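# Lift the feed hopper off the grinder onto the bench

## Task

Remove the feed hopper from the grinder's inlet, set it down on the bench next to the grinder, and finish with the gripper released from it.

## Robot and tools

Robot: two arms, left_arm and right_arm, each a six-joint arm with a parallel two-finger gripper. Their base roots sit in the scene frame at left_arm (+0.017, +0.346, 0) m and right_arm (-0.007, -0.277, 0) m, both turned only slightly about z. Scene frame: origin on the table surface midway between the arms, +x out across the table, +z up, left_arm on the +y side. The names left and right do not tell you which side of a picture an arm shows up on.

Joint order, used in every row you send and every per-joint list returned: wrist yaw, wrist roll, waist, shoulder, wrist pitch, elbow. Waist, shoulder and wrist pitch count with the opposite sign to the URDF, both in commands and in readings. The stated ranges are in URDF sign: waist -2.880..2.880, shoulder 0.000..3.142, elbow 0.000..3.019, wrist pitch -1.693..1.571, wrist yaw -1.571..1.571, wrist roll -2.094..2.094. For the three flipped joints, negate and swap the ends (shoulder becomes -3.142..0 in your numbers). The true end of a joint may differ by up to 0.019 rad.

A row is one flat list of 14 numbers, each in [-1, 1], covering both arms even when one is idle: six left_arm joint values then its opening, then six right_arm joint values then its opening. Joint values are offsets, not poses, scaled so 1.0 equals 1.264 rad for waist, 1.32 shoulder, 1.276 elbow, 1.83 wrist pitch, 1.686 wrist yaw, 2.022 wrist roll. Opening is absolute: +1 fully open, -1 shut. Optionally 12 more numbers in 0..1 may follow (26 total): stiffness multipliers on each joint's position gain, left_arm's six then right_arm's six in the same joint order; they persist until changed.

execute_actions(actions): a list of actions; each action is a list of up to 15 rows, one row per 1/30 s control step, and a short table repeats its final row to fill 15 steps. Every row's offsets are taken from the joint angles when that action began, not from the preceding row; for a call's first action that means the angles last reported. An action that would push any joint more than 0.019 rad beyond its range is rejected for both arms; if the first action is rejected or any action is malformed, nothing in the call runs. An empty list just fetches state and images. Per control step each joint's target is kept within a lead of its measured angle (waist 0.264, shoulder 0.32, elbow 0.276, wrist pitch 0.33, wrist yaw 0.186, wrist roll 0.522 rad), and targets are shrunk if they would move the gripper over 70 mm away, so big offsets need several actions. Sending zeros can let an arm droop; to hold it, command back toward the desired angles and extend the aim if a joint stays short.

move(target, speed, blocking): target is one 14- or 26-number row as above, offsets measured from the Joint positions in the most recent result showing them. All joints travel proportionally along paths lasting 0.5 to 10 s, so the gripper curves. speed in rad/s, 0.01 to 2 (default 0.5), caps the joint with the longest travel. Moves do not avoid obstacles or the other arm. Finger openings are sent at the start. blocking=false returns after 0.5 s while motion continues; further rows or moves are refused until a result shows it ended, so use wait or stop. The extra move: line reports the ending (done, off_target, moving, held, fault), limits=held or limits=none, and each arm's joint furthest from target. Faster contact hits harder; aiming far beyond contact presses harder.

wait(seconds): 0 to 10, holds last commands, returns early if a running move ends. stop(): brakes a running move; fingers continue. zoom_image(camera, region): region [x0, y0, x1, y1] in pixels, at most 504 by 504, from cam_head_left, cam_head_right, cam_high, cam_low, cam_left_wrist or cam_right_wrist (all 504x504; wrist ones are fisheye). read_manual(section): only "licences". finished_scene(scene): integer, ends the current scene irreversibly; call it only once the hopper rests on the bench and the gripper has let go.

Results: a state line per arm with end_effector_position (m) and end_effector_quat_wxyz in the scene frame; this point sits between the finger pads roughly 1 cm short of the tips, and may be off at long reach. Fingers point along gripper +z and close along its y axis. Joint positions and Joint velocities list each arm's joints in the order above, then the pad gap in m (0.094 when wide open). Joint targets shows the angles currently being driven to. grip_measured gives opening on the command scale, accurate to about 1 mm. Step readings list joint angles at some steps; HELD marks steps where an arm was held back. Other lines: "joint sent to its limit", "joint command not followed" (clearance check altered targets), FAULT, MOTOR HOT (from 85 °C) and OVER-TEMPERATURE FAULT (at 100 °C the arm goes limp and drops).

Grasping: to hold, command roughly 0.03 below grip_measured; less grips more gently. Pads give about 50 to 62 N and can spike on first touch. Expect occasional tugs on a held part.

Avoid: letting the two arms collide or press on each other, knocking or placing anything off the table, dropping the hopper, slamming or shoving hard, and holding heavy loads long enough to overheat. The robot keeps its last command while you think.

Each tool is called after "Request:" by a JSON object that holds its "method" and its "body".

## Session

Request:
{"method": "execute_actions", "body": {"actions": []}}

Scene clock: 0.00 s.
left_arm: end_effector_position=(+0.1592, +0.0129, +0.3582) grip_measured=+1.000 end_effector_quat_wxyz=(+0.314, -0.174, +0.670, -0.650) | right_arm: end_effector_position=(+0.6559, -0.4257, +0.3551) grip_measured=+1.000 end_effector_quat_wxyz=(+0.505, -0.577, +0.641, +0.011)
Joint names: [wrist yaw, wrist roll, waist, shoulder, wrist pitch, elbow]
Joint positions: left_arm=[-0.551 -1.35   1.481 -0.618 -0.201  0.466  0.094] | right_arm=[-0.939 -1.583  0.488 -1.833  1.031  1.889  0.094]
Joint velocities: left_arm=[ 0.007  0.022  0.015  0.015  0.012 -0.017  0.   ] | right_arm=[ 0.007 -0.007  0.024 -0.005 -0.017  0.007  0.   ]
Joint targets: left_arm=[-0.551 -1.350 1.481 -0.618 -0.206 0.497] | right_arm=[-0.939 -1.582 0.488 -1.820 1.027 1.923]
Joint stiffness scale: left_arm=[1. 1. 1. 1. 1. 1.] | right_arm=[1. 1. 1. 1. 1. 1.]

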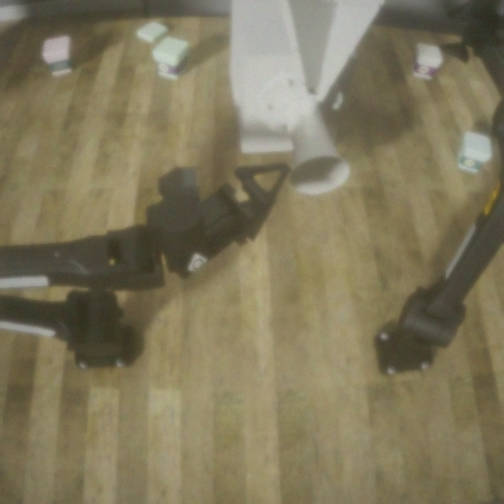

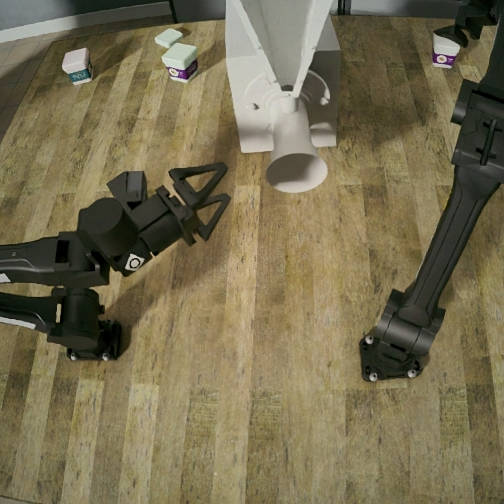

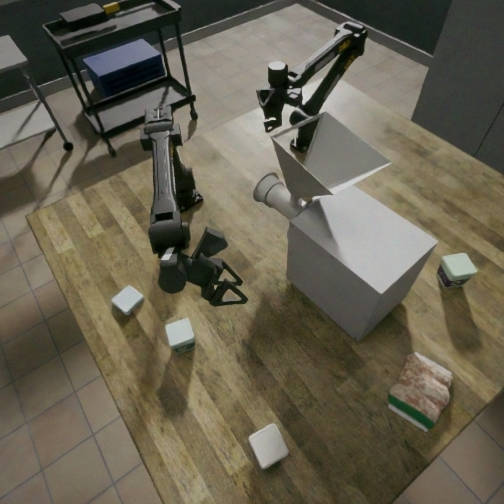

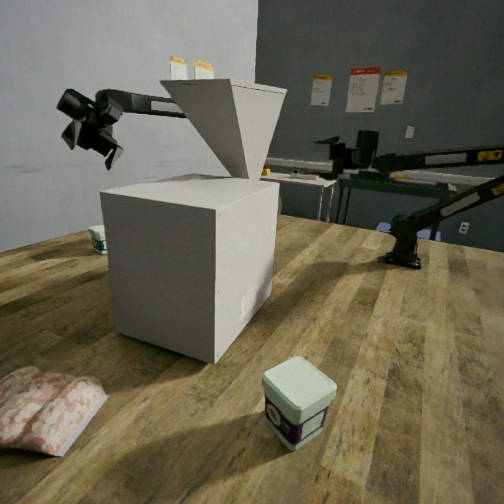

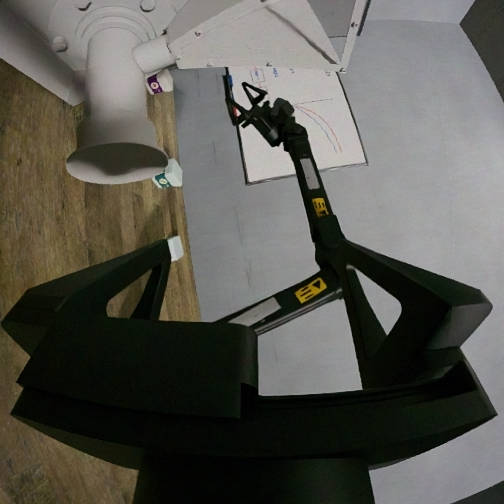

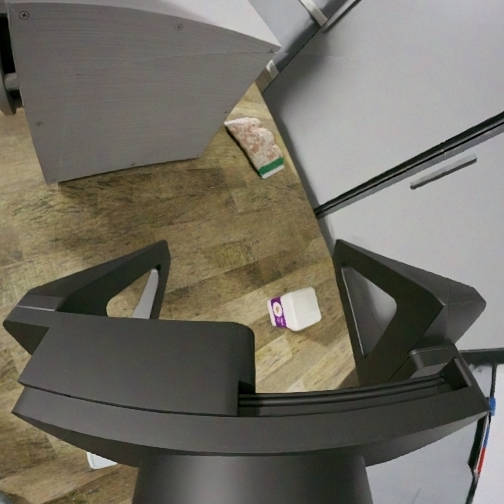

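Request:
{"method": "zoom_image", "body": {"camera": "cam_head_right", "region": [215, 0, 375, 160]}}

Request:
{"method": "zoom_image", "body": {"camera": "cam_high", "region": [240, 80, 440, 280]}}

Region (215, 0, 375, 160) of cam_head_right's 504x504 image, scaled by 3.150, with more detail than that image has.

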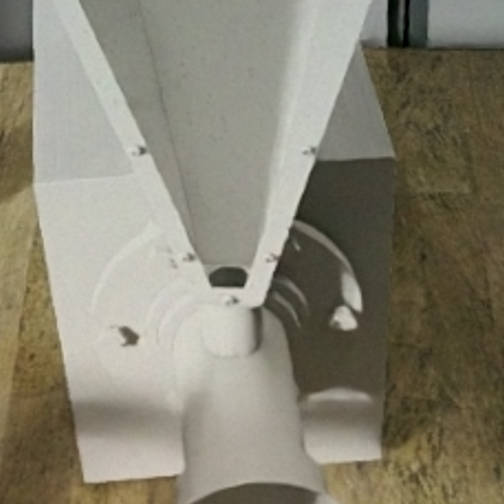

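Region (240, 80, 440, 280) of cam_high's 504x504 image, scaled by 2.520, with more detail than that image has.

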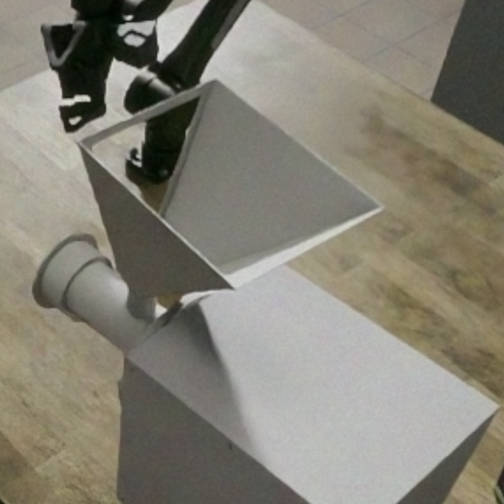

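Request:
{"method": "move", "body": {"target": [0.208,0.297,-0.46,-0.365,0.656,1.0,-0.2,0.512,0.969,-0.149,0.442,0.279,0.181,-0.2], "speed": 1.3}}

Scene clock: 52.73 s.
left_arm: end_effector_position=(+0.3384, +0.0328, +0.6180) grip_measured=-0.198 end_effector_quat_wxyz=(+0.444, -0.019, +0.829, -0.339) | right_arm: end_effector_position=(+0.3921, -0.3634, +0.6401) grip_measured=-0.197 end_effector_quat_wxyz=(+0.425, +0.257, +0.866, +0.062)
Joint names: [wrist yaw, wrist roll, waist, shoulder, wrist pitch, elbow]
Joint positions: left_arm=[-0.202 -0.759  0.912 -1.089  0.987  1.682  0.038] | right_arm=[-0.08   0.369  0.308 -1.242  1.528  2.084  0.038]
Joint velocities: left_arm=[ 0.007 -0.022  0.005  0.024  0.002  0.007 -0.001] | right_arm=[ 0.007 -0.095 -0.005  0.005 -0.002  0.007  0.001]
Joint targets: left_arm=[-0.200 -0.750 0.900 -1.100 0.999 1.742] | right_arm=[-0.076 0.377 0.299 -1.249 1.542 2.120]
Joint stiffness scale: left_arm=[1. 1. 1. 1. 1. 1.] | right_arm=[1. 1. 1. 1. 1. 1.]
move: off_target (left_arm, right_arm); limits=none; left_arm: farthest joint: the elbow, 0.060 radians from its target (1.276 radians at the start); right_arm: farthest joint: the elbow, 0.036 radians from its target (0.231 radians at the start)

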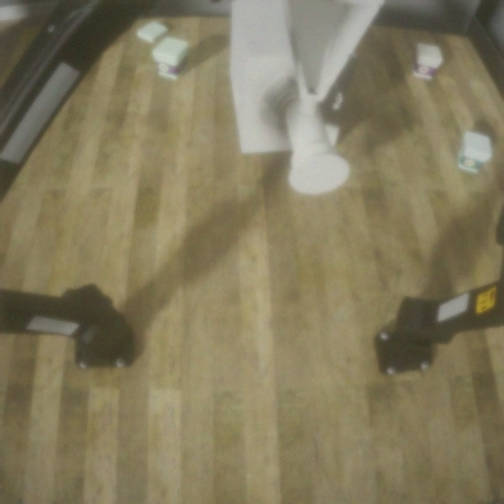

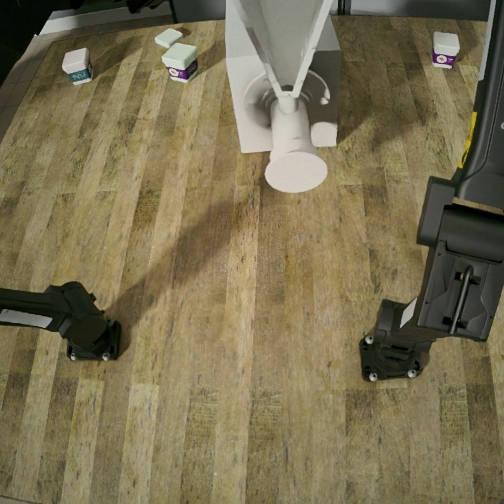

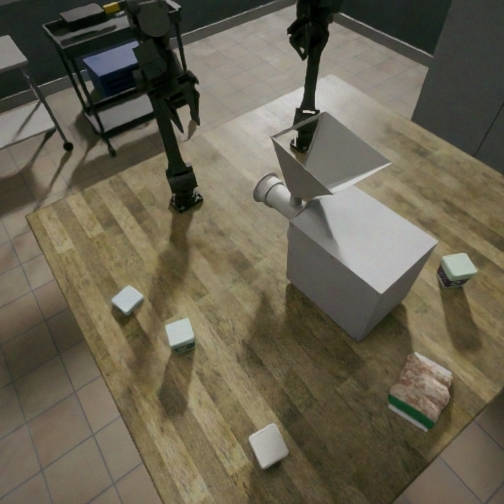

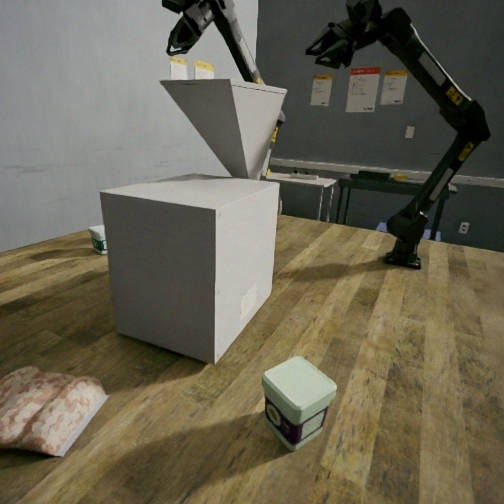

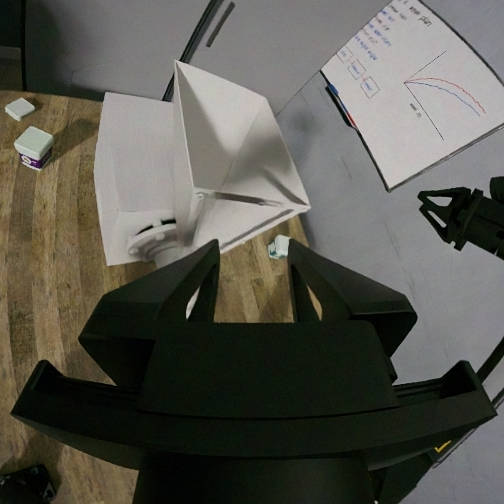

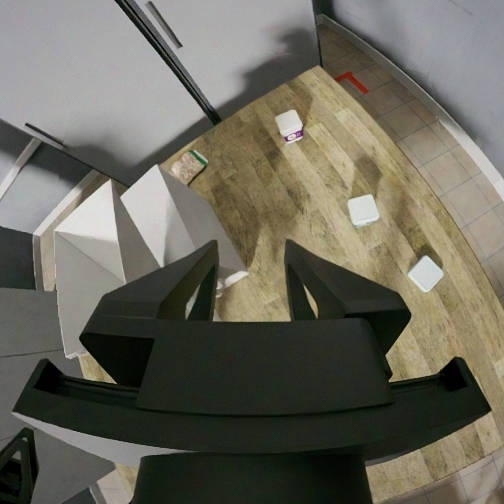

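Request:
{"method": "move", "body": {"target": [0.029,0.04,-0.154,-0.38,0.296,0.486,-0.2,0.005,0,-0.3465,-0.12,0,-0.023,-0.2], "speed": 0.7}}

Scene clock: 57.73 s.
left_arm: end_effector_position=(+0.4735, +0.0231, +0.5540) grip_measured=-0.198 end_effector_quat_wxyz=(+0.315, -0.039, +0.935, -0.159) | right_arm: end_effector_position=(+0.4667, -0.1708, +0.5600) grip_measured=-0.197 end_effector_quat_wxyz=(+0.319, +0.069, +0.937, +0.129)
Joint names: [wrist yaw, wrist roll, waist, shoulder, wrist pitch, elbow]
Joint positions: left_arm=[-0.155 -0.688  0.726 -1.588  1.516  2.24   0.038] | right_arm=[-0.075  0.369 -0.133 -1.401  1.528  2.056  0.038]
Joint velocities: left_arm=[-0.095  0.007  0.015  0.024  0.007 -0.022 -0.003] | right_arm=[-0.037  0.037  0.005  0.005  0.002 -0.002  0.   ]
Joint targets: left_arm=[-0.153 -0.678 0.717 -1.590 1.528 2.302] | right_arm=[-0.071 0.369 -0.130 -1.401 1.528 2.055]
Joint stiffness scale: left_arm=[1. 1. 1. 1. 1. 1.] | right_arm=[1. 1. 1. 1. 1. 1.]
move: off_target (left_arm); limits=none; left_arm: farthest joint: the elbow, 0.063 radians from its target (0.620 radians at the start); right_arm: farthest joint: the waist, 0.003 radians from its target (0.438 radians at the start)

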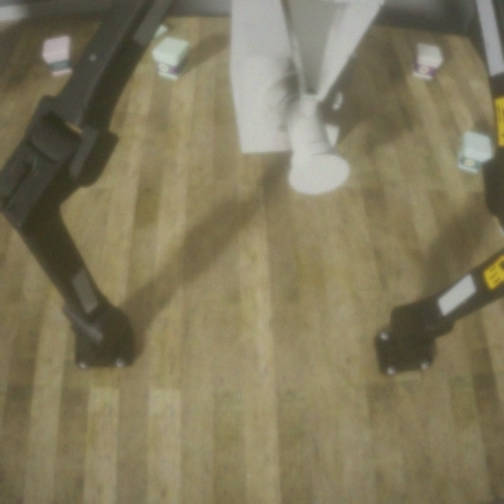

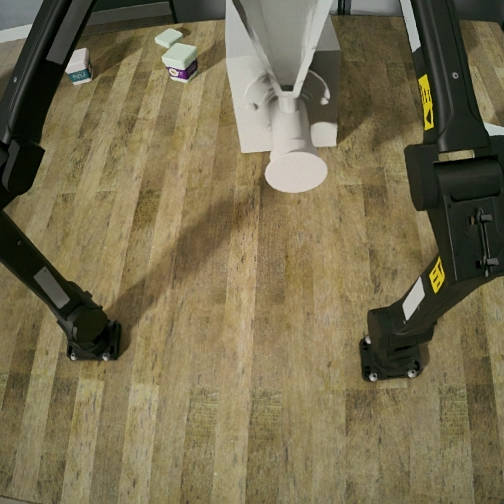

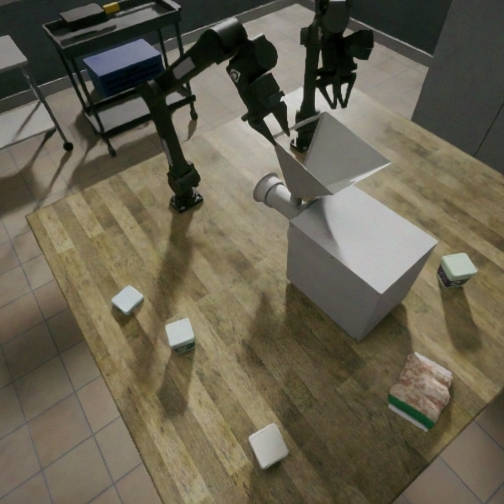

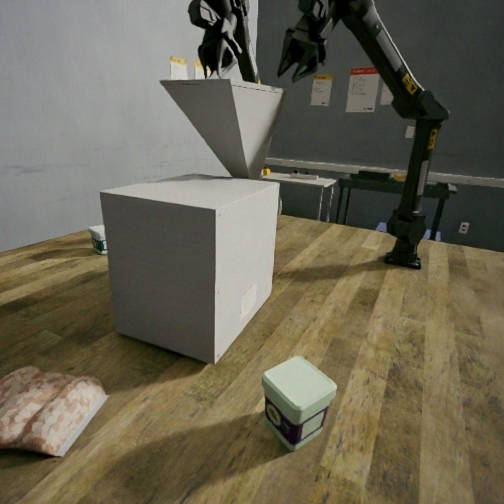

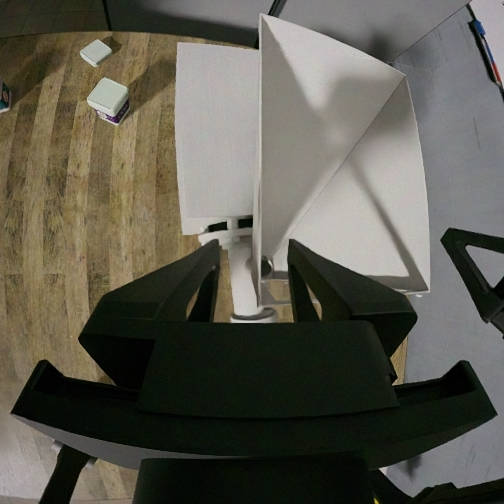

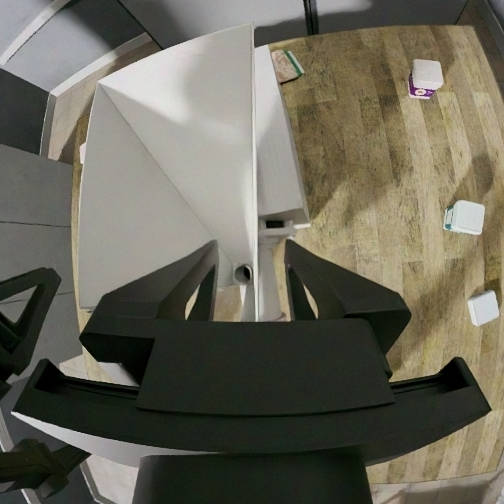

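Request:
{"method": "move", "body": {"target": [0.0065,0.025,-0.021,-0.033,-0.111,-0.093,-0.2,-0.004,-0.007,0.006,-0.019,-0.116,-0.118,-0.2], "speed": 0.3}}

Scene clock: 71.00 s.
left_arm: end_effector_position=(+0.5175, -0.0031, +0.5103) grip_measured=-0.198 end_effector_quat_wxyz=(+0.330, -0.026, +0.929, -0.164) | right_arm: end_effector_position=(+0.5124, -0.1613, +0.5072) grip_measured=-0.197 end_effector_quat_wxyz=(+0.325, +0.065, +0.934, +0.131)
Joint names: [wrist yaw, wrist roll, waist, shoulder, wrist pitch, elbow]
Joint positions: left_arm=[-0.146 -0.647  0.713 -1.625  1.334  2.131  0.038] | right_arm=[-0.077  0.363 -0.133 -1.423  1.342  1.907  0.038]
Joint velocities: left_arm=[ 0.022 -0.037  0.024  0.005 -0.012 -0.012 -0.001] | right_arm=[ 0.007 -0.007  0.015  0.015  0.012  0.002  0.   ]
Joint targets: left_arm=[-0.144 -0.637 0.699 -1.632 1.313 2.121] | right_arm=[-0.081 0.355 -0.125 -1.426 1.316 1.905]
Joint stiffness scale: left_arm=[1. 1. 1. 1. 1. 1.] | right_arm=[1. 1. 1. 1. 1. 1.]
move: off_target (left_arm, right_arm); limits=none; left_arm: farthest joint: the wrist pitch, 0.021 radians from its target (0.203 radians at the start); right_arm: farthest joint: the wrist pitch, 0.026 radians from its target (0.212 radians at the start)

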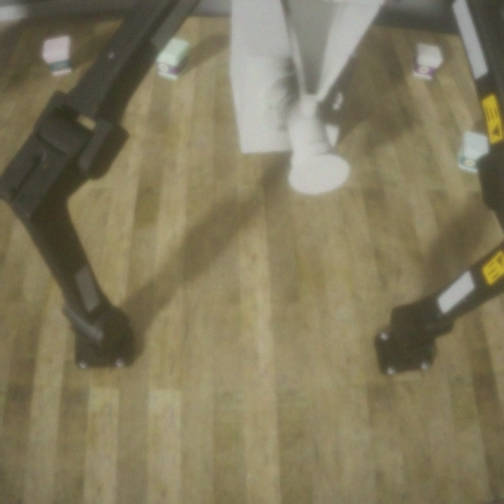

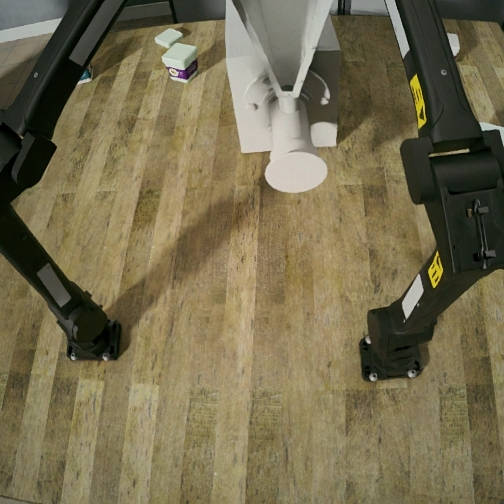

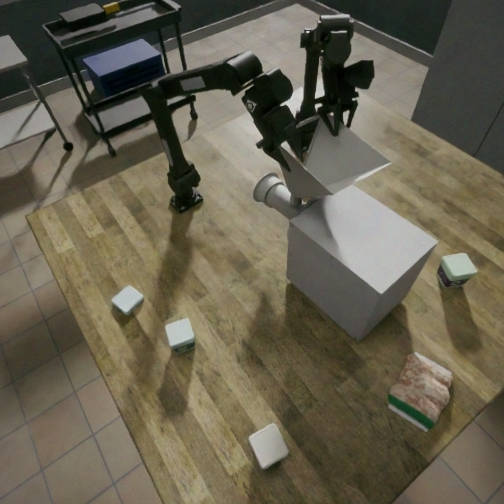

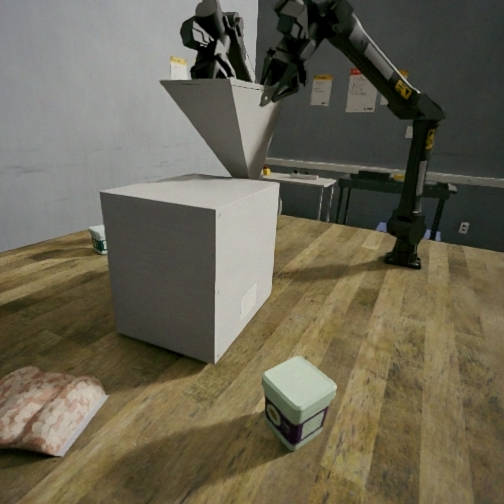

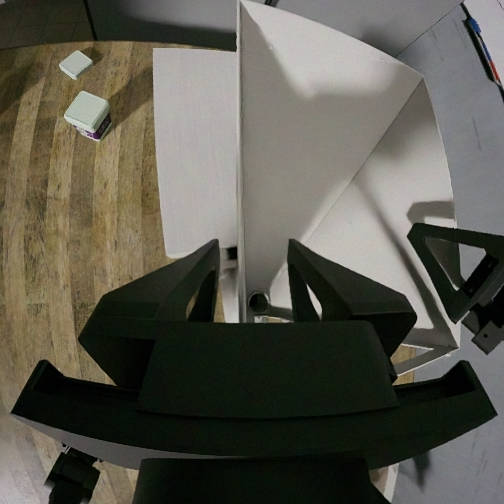

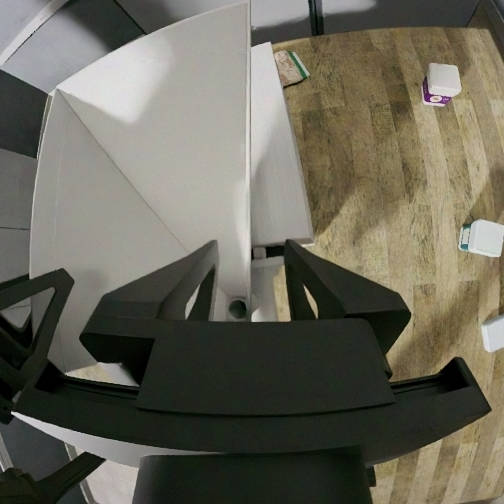

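Request:
{"method": "execute_actions", "body": {"actions": [[[-0.005,0.006,-0.004,0,0,0,-0.3,0,0,0,0,-0.008,0.005,-0.3],[-0.01,0.008,-0.002,0,0.008,0,-0.4,0,0,0,0,-0.008,0.005,-0.4],[-0.015,0.01,0,0,0.014,0,-0.5,0,0,0,0,-0.008,0.005,-0.5],[-0.02,0.012,0,0,0.019,0,-0.6,0,0,0,0,-0.008,0.005,-0.6],[-0.02,0.012,0,0,0.019,0,-0.7,0,0,0,0,-0.008,0.005,-0.7]]]}}

Scene clock: 105.43 s.
left_arm: end_effector_position=(+0.5171, +0.0040, +0.5074) grip_measured=-0.698 end_effector_quat_wxyz=(+0.331, -0.024, +0.932, -0.144) | right_arm: end_effector_position=(+0.5124, -0.1613, +0.5072) grip_measured=-0.697 end_effector_quat_wxyz=(+0.325, +0.065, +0.934, +0.131)
Joint names: [wrist yaw, wrist roll, waist, shoulder, wrist pitch, elbow]
Joint positions: left_arm=[-0.177 -0.634  0.713 -1.625  1.356  2.131  0.014] | right_arm=[-0.077  0.362 -0.133 -1.423  1.342  1.907  0.014]
Joint velocities: left_arm=[-0.081 -0.066  0.005 -0.005 -0.017  0.002  0.   ] | right_arm=[ 0.037 -0.007 -0.005 -0.005  0.007  0.002 -0.001]
Joint targets: left_arm=[-0.180 -0.623 0.713 -1.625 1.369 2.131] | right_arm=[-0.077 0.363 -0.133 -1.423 1.327 1.914]
Joint stiffness scale: left_arm=[1. 1. 1. 1. 1. 1.] | right_arm=[1. 1. 1. 1. 1. 1.]
Step readings (joint positions):
0: left_arm=[-0.146 -0.647 0.713 -1.625 1.334 2.131] | right_arm=[-0.077 0.362 -0.133 -1.423 1.342 1.907]
1: left_arm=[-0.149 -0.647 0.713 -1.625 1.334 2.131] | right_arm=[-0.077 0.362 -0.133 -1.423 1.342 1.907]
2: left_arm=[-0.155 -0.645 0.713 -1.625 1.334 2.131] | right_arm=[-0.077 0.362 -0.133 -1.423 1.342 1.907]
4: left_arm=[-0.171 -0.642 0.713 -1.625 1.343 2.131] | right_arm=[-0.077 0.362 -0.133 -1.423 1.342 1.907]
8: left_arm=[-0.177 -0.636 0.713 -1.625 1.355 2.131] | right_arm=[-0.077 0.362 -0.133 -1.423 1.342 1.907]
15: Joint positions above

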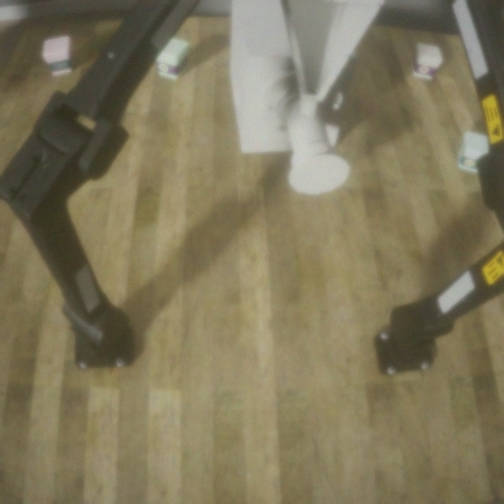

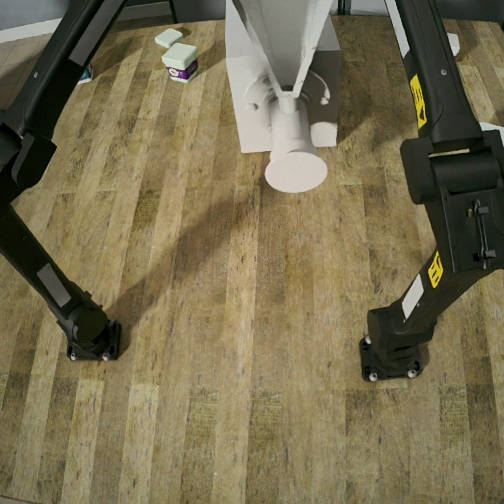

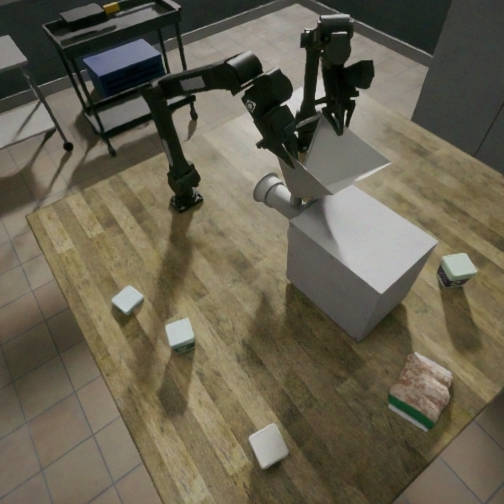

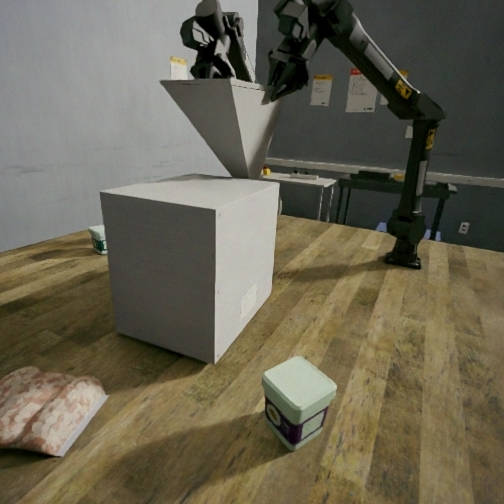

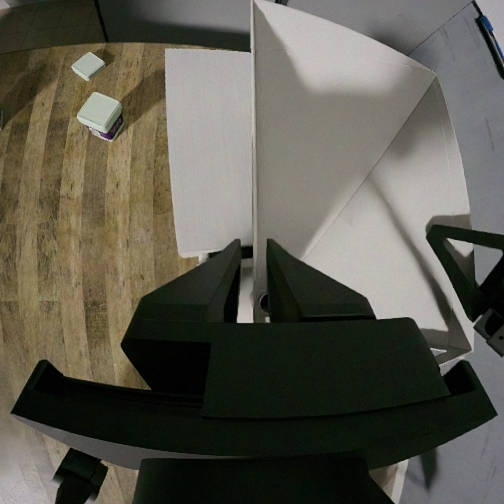

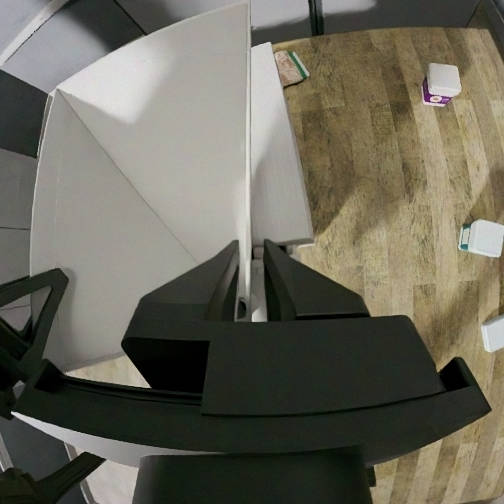

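Request:
{"method": "execute_actions", "body": {"actions": [[[0,0,0,0,0,0,-0.8,0,0,0,0,-0.004,0.005,-0.8],[0,0,0,0,0,0,-0.88,0,0,0,0,-0.004,0.005,-0.88],[0,0,0,0,0,0,-0.93,0,0,0,0,-0.004,0.005,-0.93],[0,0,0,0,0,0,-0.96,0,0,0,0,-0.004,0.005,-0.96],[0,0,0,0,0,0,-1,0,0,0,0,-0.004,0.005,-1],[0,0,0,0,0,0,-1,0,0,0,0,-0.004,0.005,-1],[0,0,0,0,0,0,-1,0,0,0,0,-0.004,0.005,-1],[0,0,0,0,0,0,-1,0,0,0,0,-0.004,0.005,-1],[0,0,0,0.005,0,0.015,-1,0,0,0,0.005,-0.002,0.015,-1],[0,0,0,0.01,0,0.03,-1,0,0,0,0.01,0,0.03,-1],[0,0,0,0.015,0,0.045,-1,0,0,0,0.015,0,0.045,-1],[0,0,0,0.02,0,0.06,-1,0,0,0,0.02,0,0.06,-1],[0,0,0,0.024,0,0.075,-1,0,0,0,0.024,0,0.075,-1]],[[0,0,0,0.024,0.002,0.085,-1,0,0,0,0.024,0.002,0.088,-1],[0,0,0,0.024,0.003,0.095,-1,0,0,0,0.024,0.003,0.098,-1],[0,0,0,0.024,0.004,0.102,-1,0,0,0,0.024,0.004,0.106,-1]]]}}

Scene clock: 116.00 s.
left_arm: end_effector_position=(+0.5150, +0.0034, +0.5183) grip_measured=-0.977 end_effector_quat_wxyz=(+0.333, -0.035, +0.929, -0.157) | right_arm: end_effector_position=(+0.5095, -0.1604, +0.5184) grip_measured=-0.969 end_effector_quat_wxyz=(+0.329, +0.069, +0.932, +0.137)
Joint names: [wrist yaw, wrist roll, waist, shoulder, wrist pitch, elbow]
Joint positions: left_arm=[-0.167 -0.658  0.713 -1.625  1.363  2.156  0.001] | right_arm=[-0.084  0.375 -0.133 -1.423  1.356  1.934  0.001]
Joint velocities: left_arm=[-0.022  0.125  0.024  0.015 -0.012 -0.007 -0.001] | right_arm=[ 0.037  0.022  0.015  0.015  0.007 -0.002  0.   ]
Joint targets: left_arm=[-0.173 -0.653 0.713 -1.593 1.362 2.264] | right_arm=[-0.082 0.372 -0.133 -1.392 1.349 2.045]
Joint stiffness scale: left_arm=[1. 1. 1. 1. 1. 1.] | right_arm=[1. 1. 1. 1. 1. 1.]
Step readings (joint positions; steps 1 to 15: 1st action; 16 to 30: 2nd action):
0: left_arm=[-0.177 -0.633 0.713 -1.625 1.356 2.131] | right_arm=[-0.077 0.362 -0.133 -1.423 1.342 1.907]
1: left_arm=[-0.177 -0.633 0.713 -1.625 1.356 2.131] | right_arm=[-0.077 0.362 -0.133 -1.423 1.342 1.907]
2: left_arm=[-0.177 -0.633 0.713 -1.625 1.356 2.131] | right_arm=[-0.077 0.362 -0.133 -1.423 1.342 1.907]
4: left_arm=[-0.176 -0.633 0.713 -1.625 1.356 2.131] | right_arm=[-0.080 0.362 -0.133 -1.423 1.342 1.907]
8: left_arm=[-0.173 -0.651 0.713 -1.625 1.354 2.131] | right_arm=[-0.082 0.370 -0.133 -1.423 1.342 1.907]
15: left_arm=[-0.173 -0.653 0.713 -1.625 1.354 2.134] | right_arm=[-0.082 0.372 -0.133 -1.423 1.342 1.910]
16: left_arm=[-0.171 -0.655 0.713 -1.625 1.355 2.135] | right_arm=[-0.082 0.373 -0.133 -1.423 1.344 1.912]
17: left_arm=[-0.171 -0.657 0.713 -1.625 1.357 2.136] | right_arm=[-0.082 0.374 -0.133 -1.423 1.346 1.913]
19: left_arm=[-0.170 -0.658 0.713 -1.625 1.359 2.139] | right_arm=[-0.082 0.375 -0.133 -1.423 1.349 1.917]
23: left_arm=[-0.169 -0.658 0.713 -1.625 1.361 2.148] | right_arm=[-0.083 0.375 -0.133 -1.423 1.352 1.926]
30: Joint positions above

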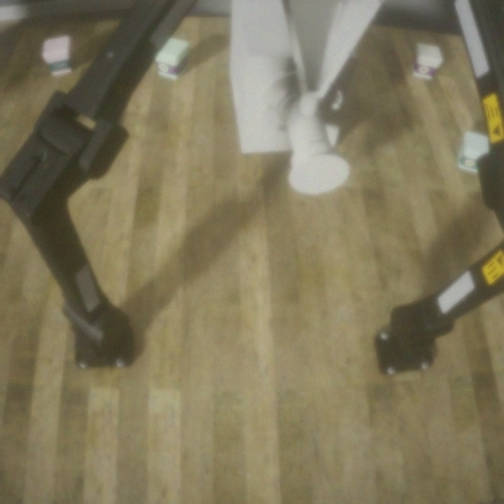

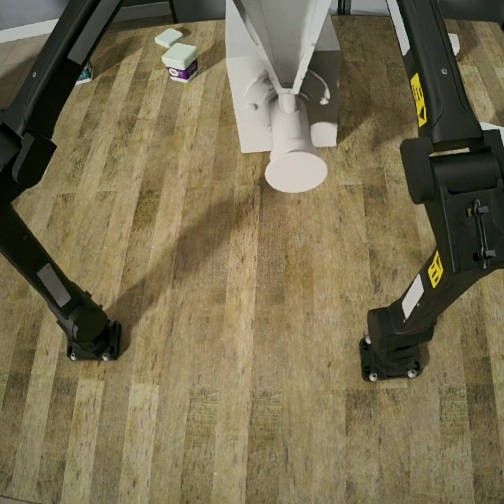

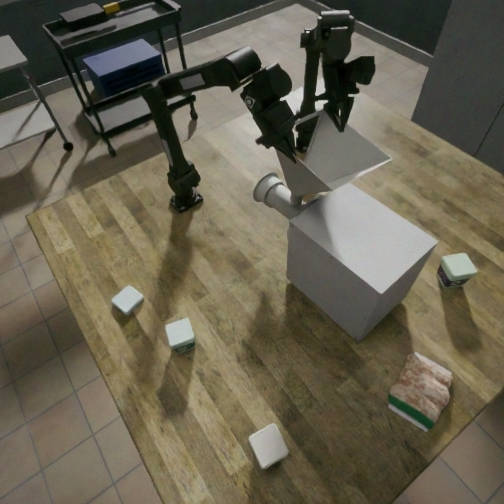

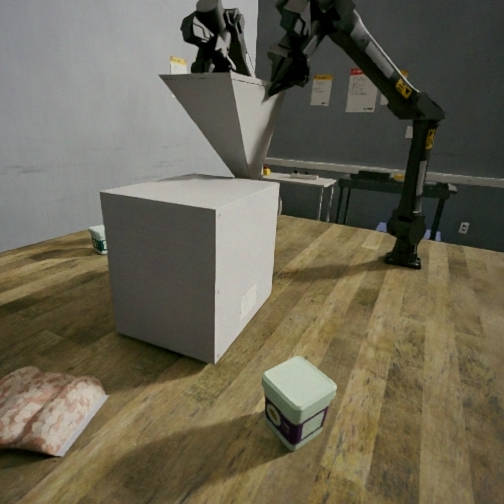

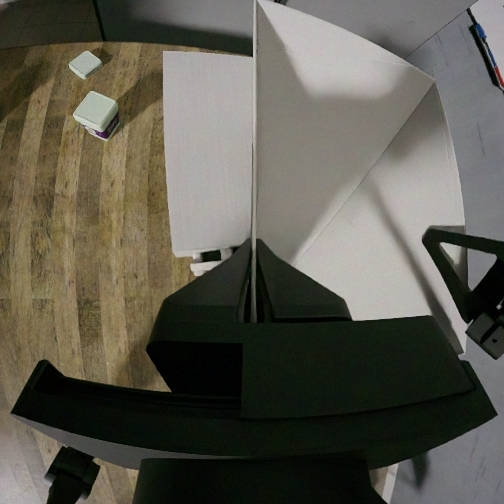

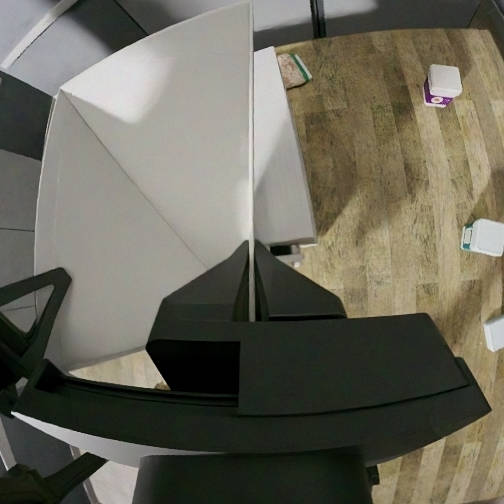

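Request:
{"method": "execute_actions", "body": {"actions": [[[0,0,0,0.022,0.002,0.092,-1,0,0,0,0.022,0,0.094,-1],[0,0,0,0.0215,0.004,0.098,-1,0,0,0,0.0215,0.002,0.1,-1],[0,0,0,0.021,0.006,0.103,-1,0,0,0,0.021,0.004,0.105,-1],[0,0,0,0.0205,0.008,0.108,-1,0,0,0,0.0205,0.006,0.11,-1],[0,0,0,0.02,0.01,0.113,-1,0,0,0,0.02,0.008,0.115,-1],[0,0,0,0.0195,0.012,0.118,-1,0,0,0,0.0195,0.01,0.12,-1],[0,0,0,0.019,0.014,0.123,-1,0,0,0,0.019,0.012,0.125,-1],[0,0,0,0.0185,0.016,0.128,-1,0,0,0,0.0185,0.014,0.13,-1],[0,0,0,0.018,0.018,0.133,-1,0,0,0,0.018,0.016,0.135,-1],[0,0,0,0.0175,0.02,0.138,-1,0,0,0,0.0175,0.018,0.14,-1],[0,0,0,0.017,0.022,0.143,-1,0,0,0,0.017,0.02,0.145,-1]],[[0,0,0,0.02,0.002,0.098,-1,0,0,0,0.02,0,0.1,-1],[0,0,0,0.02,0.004,0.102,-1,0,0,0,0.02,0.002,0.104,-1],[0,0,0,0.02,0.006,0.107,-1,0,0,0,0.02,0.004,0.109,-1],[0,0,0,0.02,0.008,0.112,-1,0,0,0,0.02,0.006,0.114,-1],[0,0,0,0.02,0.01,0.117,-1,0,0,0,0.02,0.008,0.119,-1],[0,0,0,0.0195,0.012,0.122,-1,0,0,0,0.0195,0.01,0.124,-1],[0,0,0,0.019,0.014,0.127,-1,0,0,0,0.019,0.012,0.129,-1],[0,0,0,0.0185,0.016,0.132,-1,0,0,0,0.0185,0.014,0.134,-1],[0,0,0,0.018,0.018,0.137,-1,0,0,0,0.018,0.016,0.139,-1],[0,0,0,0.0175,0.02,0.142,-1,0,0,0,0.0175,0.018,0.144,-1],[0,0,0,0.017,0.022,0.147,-1,0,0,0,0.017,0.02,0.149,-1]]]}}

Request:
{"method": "zoom_image", "body": {"camera": "cam_head_right", "region": [225, 30, 355, 160]}}

Scene clock: 128.60 s.
left_arm: end_effector_position=(+0.5059, +0.0065, +0.5575) grip_measured=-0.977 end_effector_quat_wxyz=(+0.342, -0.032, +0.923, -0.173) | right_arm: end_effector_position=(+0.5002, -0.1581, +0.5595) grip_measured=-0.969 end_effector_quat_wxyz=(+0.345, +0.060, +0.926, +0.142)
Joint names: [wrist yaw, wrist roll, waist, shoulder, wrist pitch, elbow]
Joint positions: left_arm=[-0.152 -0.656  0.714 -1.645  1.437  2.287  0.001] | right_arm=[-0.085  0.367 -0.141 -1.444  1.432  2.066  0.001]
Joint velocities: left_arm=[ 0.007  0.051  0.015  0.015  0.032  0.071 -0.   ] | right_arm=[-0.022 -0.022 -0.005 -0.005  0.027  0.056  0.   ]
Joint targets: left_arm=[-0.159 -0.658 0.713 -1.614 1.439 2.398] | right_arm=[-0.085 0.374 -0.136 -1.412 1.430 2.180]
Joint stiffness scale: left_arm=[1. 1. 1. 1. 1. 1.] | right_arm=[1. 1. 1. 1. 1. 1.]
Step readings (joint positions; steps 1 to 15: 1st action; 16 to 30: 2nd action):
0: left_arm=[-0.167 -0.658 0.713 -1.625 1.364 2.156] | right_arm=[-0.084 0.375 -0.133 -1.423 1.356 1.934]
1: left_arm=[-0.165 -0.658 0.713 -1.625 1.365 2.157] | right_arm=[-0.084 0.375 -0.133 -1.423 1.358 1.936]
2: left_arm=[-0.164 -0.658 0.713 -1.625 1.367 2.159] | right_arm=[-0.084 0.375 -0.133 -1.424 1.360 1.937]
4: left_arm=[-0.163 -0.658 0.713 -1.627 1.372 2.165] | right_arm=[-0.084 0.375 -0.133 -1.425 1.365 1.943]
8: left_arm=[-0.161 -0.658 0.713 -1.630 1.382 2.184] | right_arm=[-0.085 0.375 -0.134 -1.429 1.376 1.962]
15: left_arm=[-0.159 -0.658 0.713 -1.634 1.399 2.217] | right_arm=[-0.085 0.374 -0.136 -1.432 1.394 1.996]
16: left_arm=[-0.156 -0.658 0.713 -1.634 1.401 2.222] | right_arm=[-0.085 0.374 -0.136 -1.432 1.396 2.000]
17: left_arm=[-0.155 -0.658 0.713 -1.635 1.403 2.226] | right_arm=[-0.085 0.373 -0.136 -1.433 1.398 2.004]
19: left_arm=[-0.154 -0.658 0.713 -1.636 1.409 2.236] | right_arm=[-0.085 0.372 -0.137 -1.434 1.404 2.014]
23: left_arm=[-0.153 -0.658 0.713 -1.640 1.421 2.256] | right_arm=[-0.085 0.370 -0.139 -1.438 1.416 2.035]
30: Joint positions above

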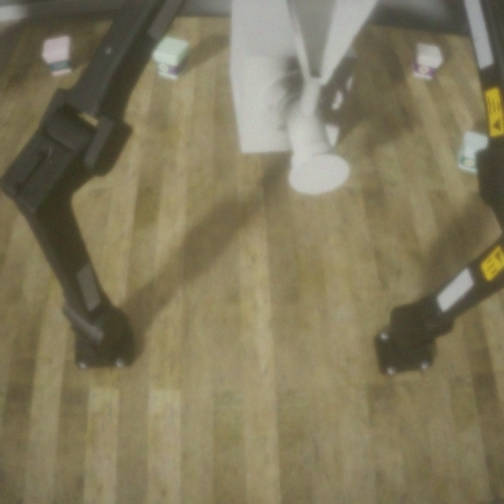

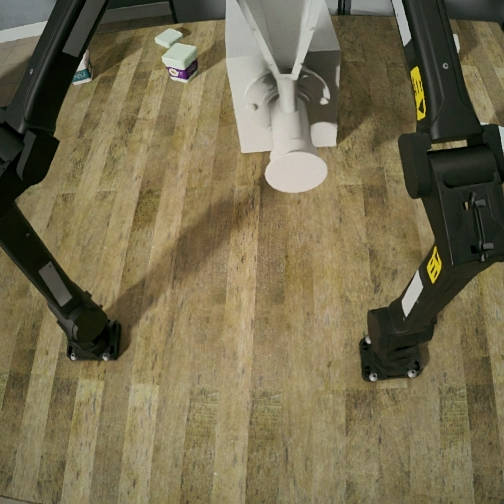

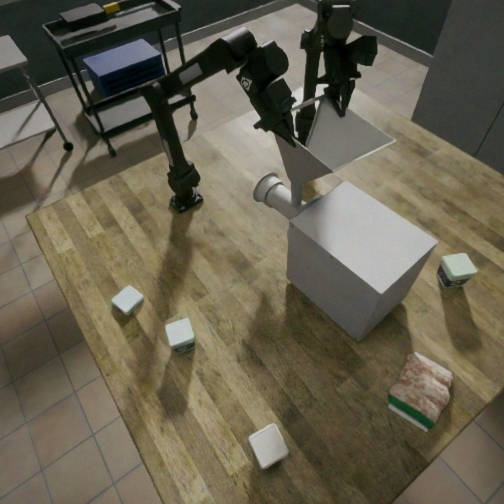

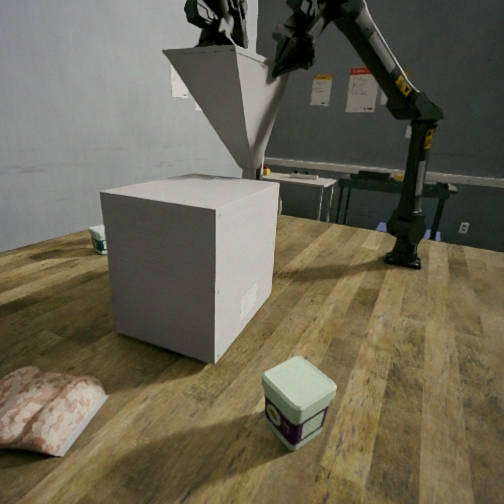

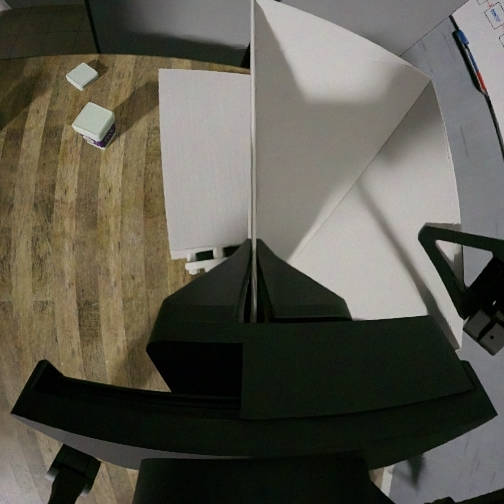

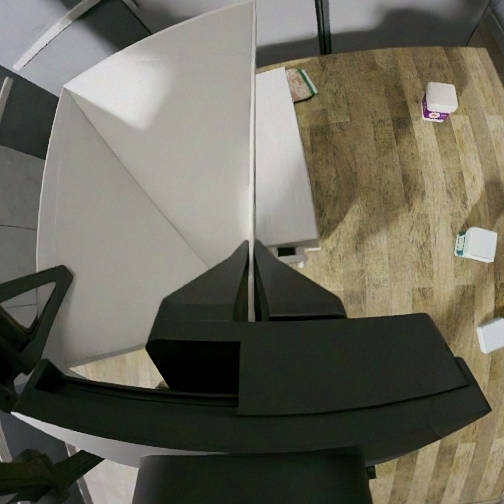

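Region (225, 30, 355, 160) of cam_head_right's 504x504 image, scaled by 3.877, with more detail than that image has.

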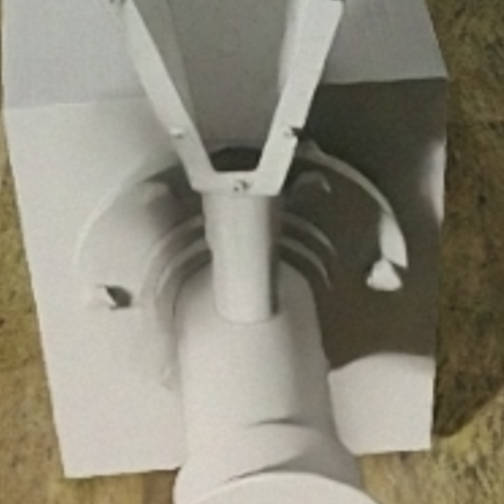

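Request:
{"method": "execute_actions", "body": {"actions": []}}

Scene clock: 142.83 s.
left_arm: end_effector_position=(+0.5052, +0.0065, +0.5596) grip_measured=-0.977 end_effector_quat_wxyz=(+0.343, -0.031, +0.922, -0.174) | right_arm: end_effector_position=(+0.4996, -0.1580, +0.5615) grip_measured=-0.969 end_effector_quat_wxyz=(+0.346, +0.060, +0.925, +0.142)
Joint names: [wrist yaw, wrist roll, waist, shoulder, wrist pitch, elbow]
Joint positions: left_arm=[-0.152 -0.655  0.714 -1.645  1.439  2.291  0.001] | right_arm=[-0.085  0.366 -0.141 -1.444  1.435  2.071  0.001]
Joint velocities: left_arm=[-0.022 -0.037 -0.005  0.005 -0.007 -0.002 -0.   ] | right_arm=[-0.022 -0.007 -0.005  0.005  0.002 -0.017 -0.   ]
Joint targets: left_arm=[-0.159 -0.658 0.713 -1.614 1.439 2.398] | right_arm=[-0.085 0.374 -0.136 -1.412 1.430 2.179]
Joint stiffness scale: left_arm=[1. 1. 1. 1. 1. 1.] | right_arm=[1. 1. 1. 1. 1. 1.]

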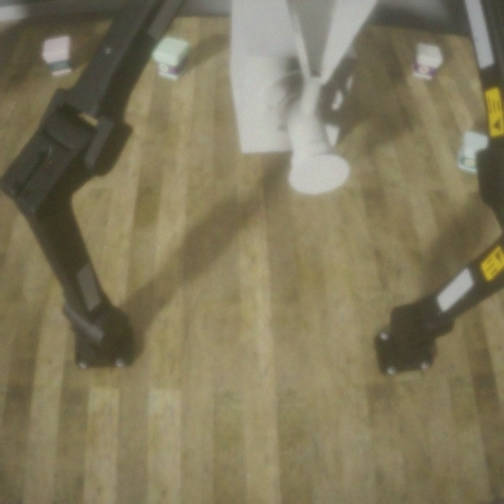

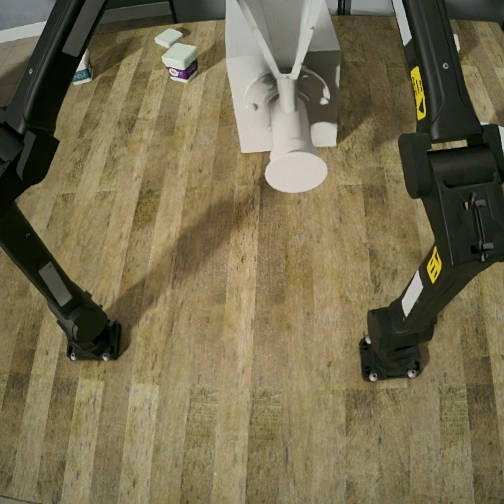

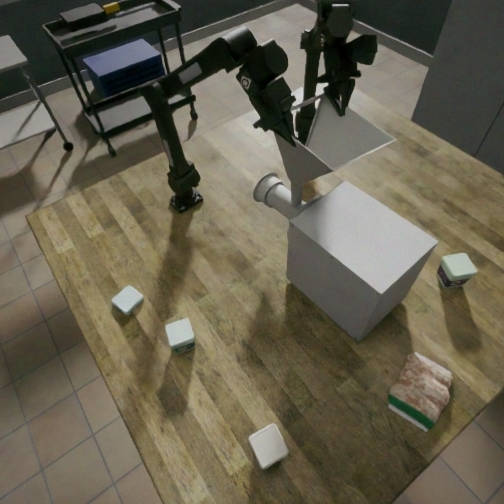

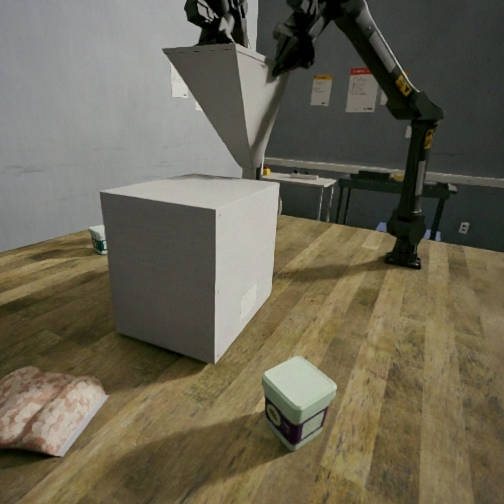

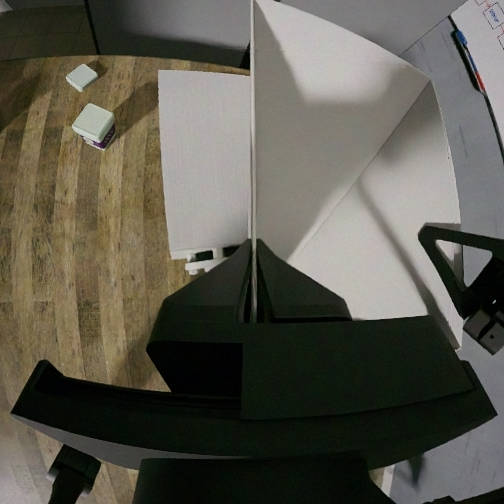

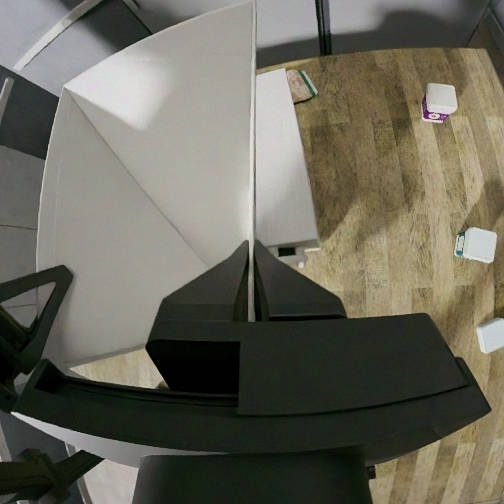

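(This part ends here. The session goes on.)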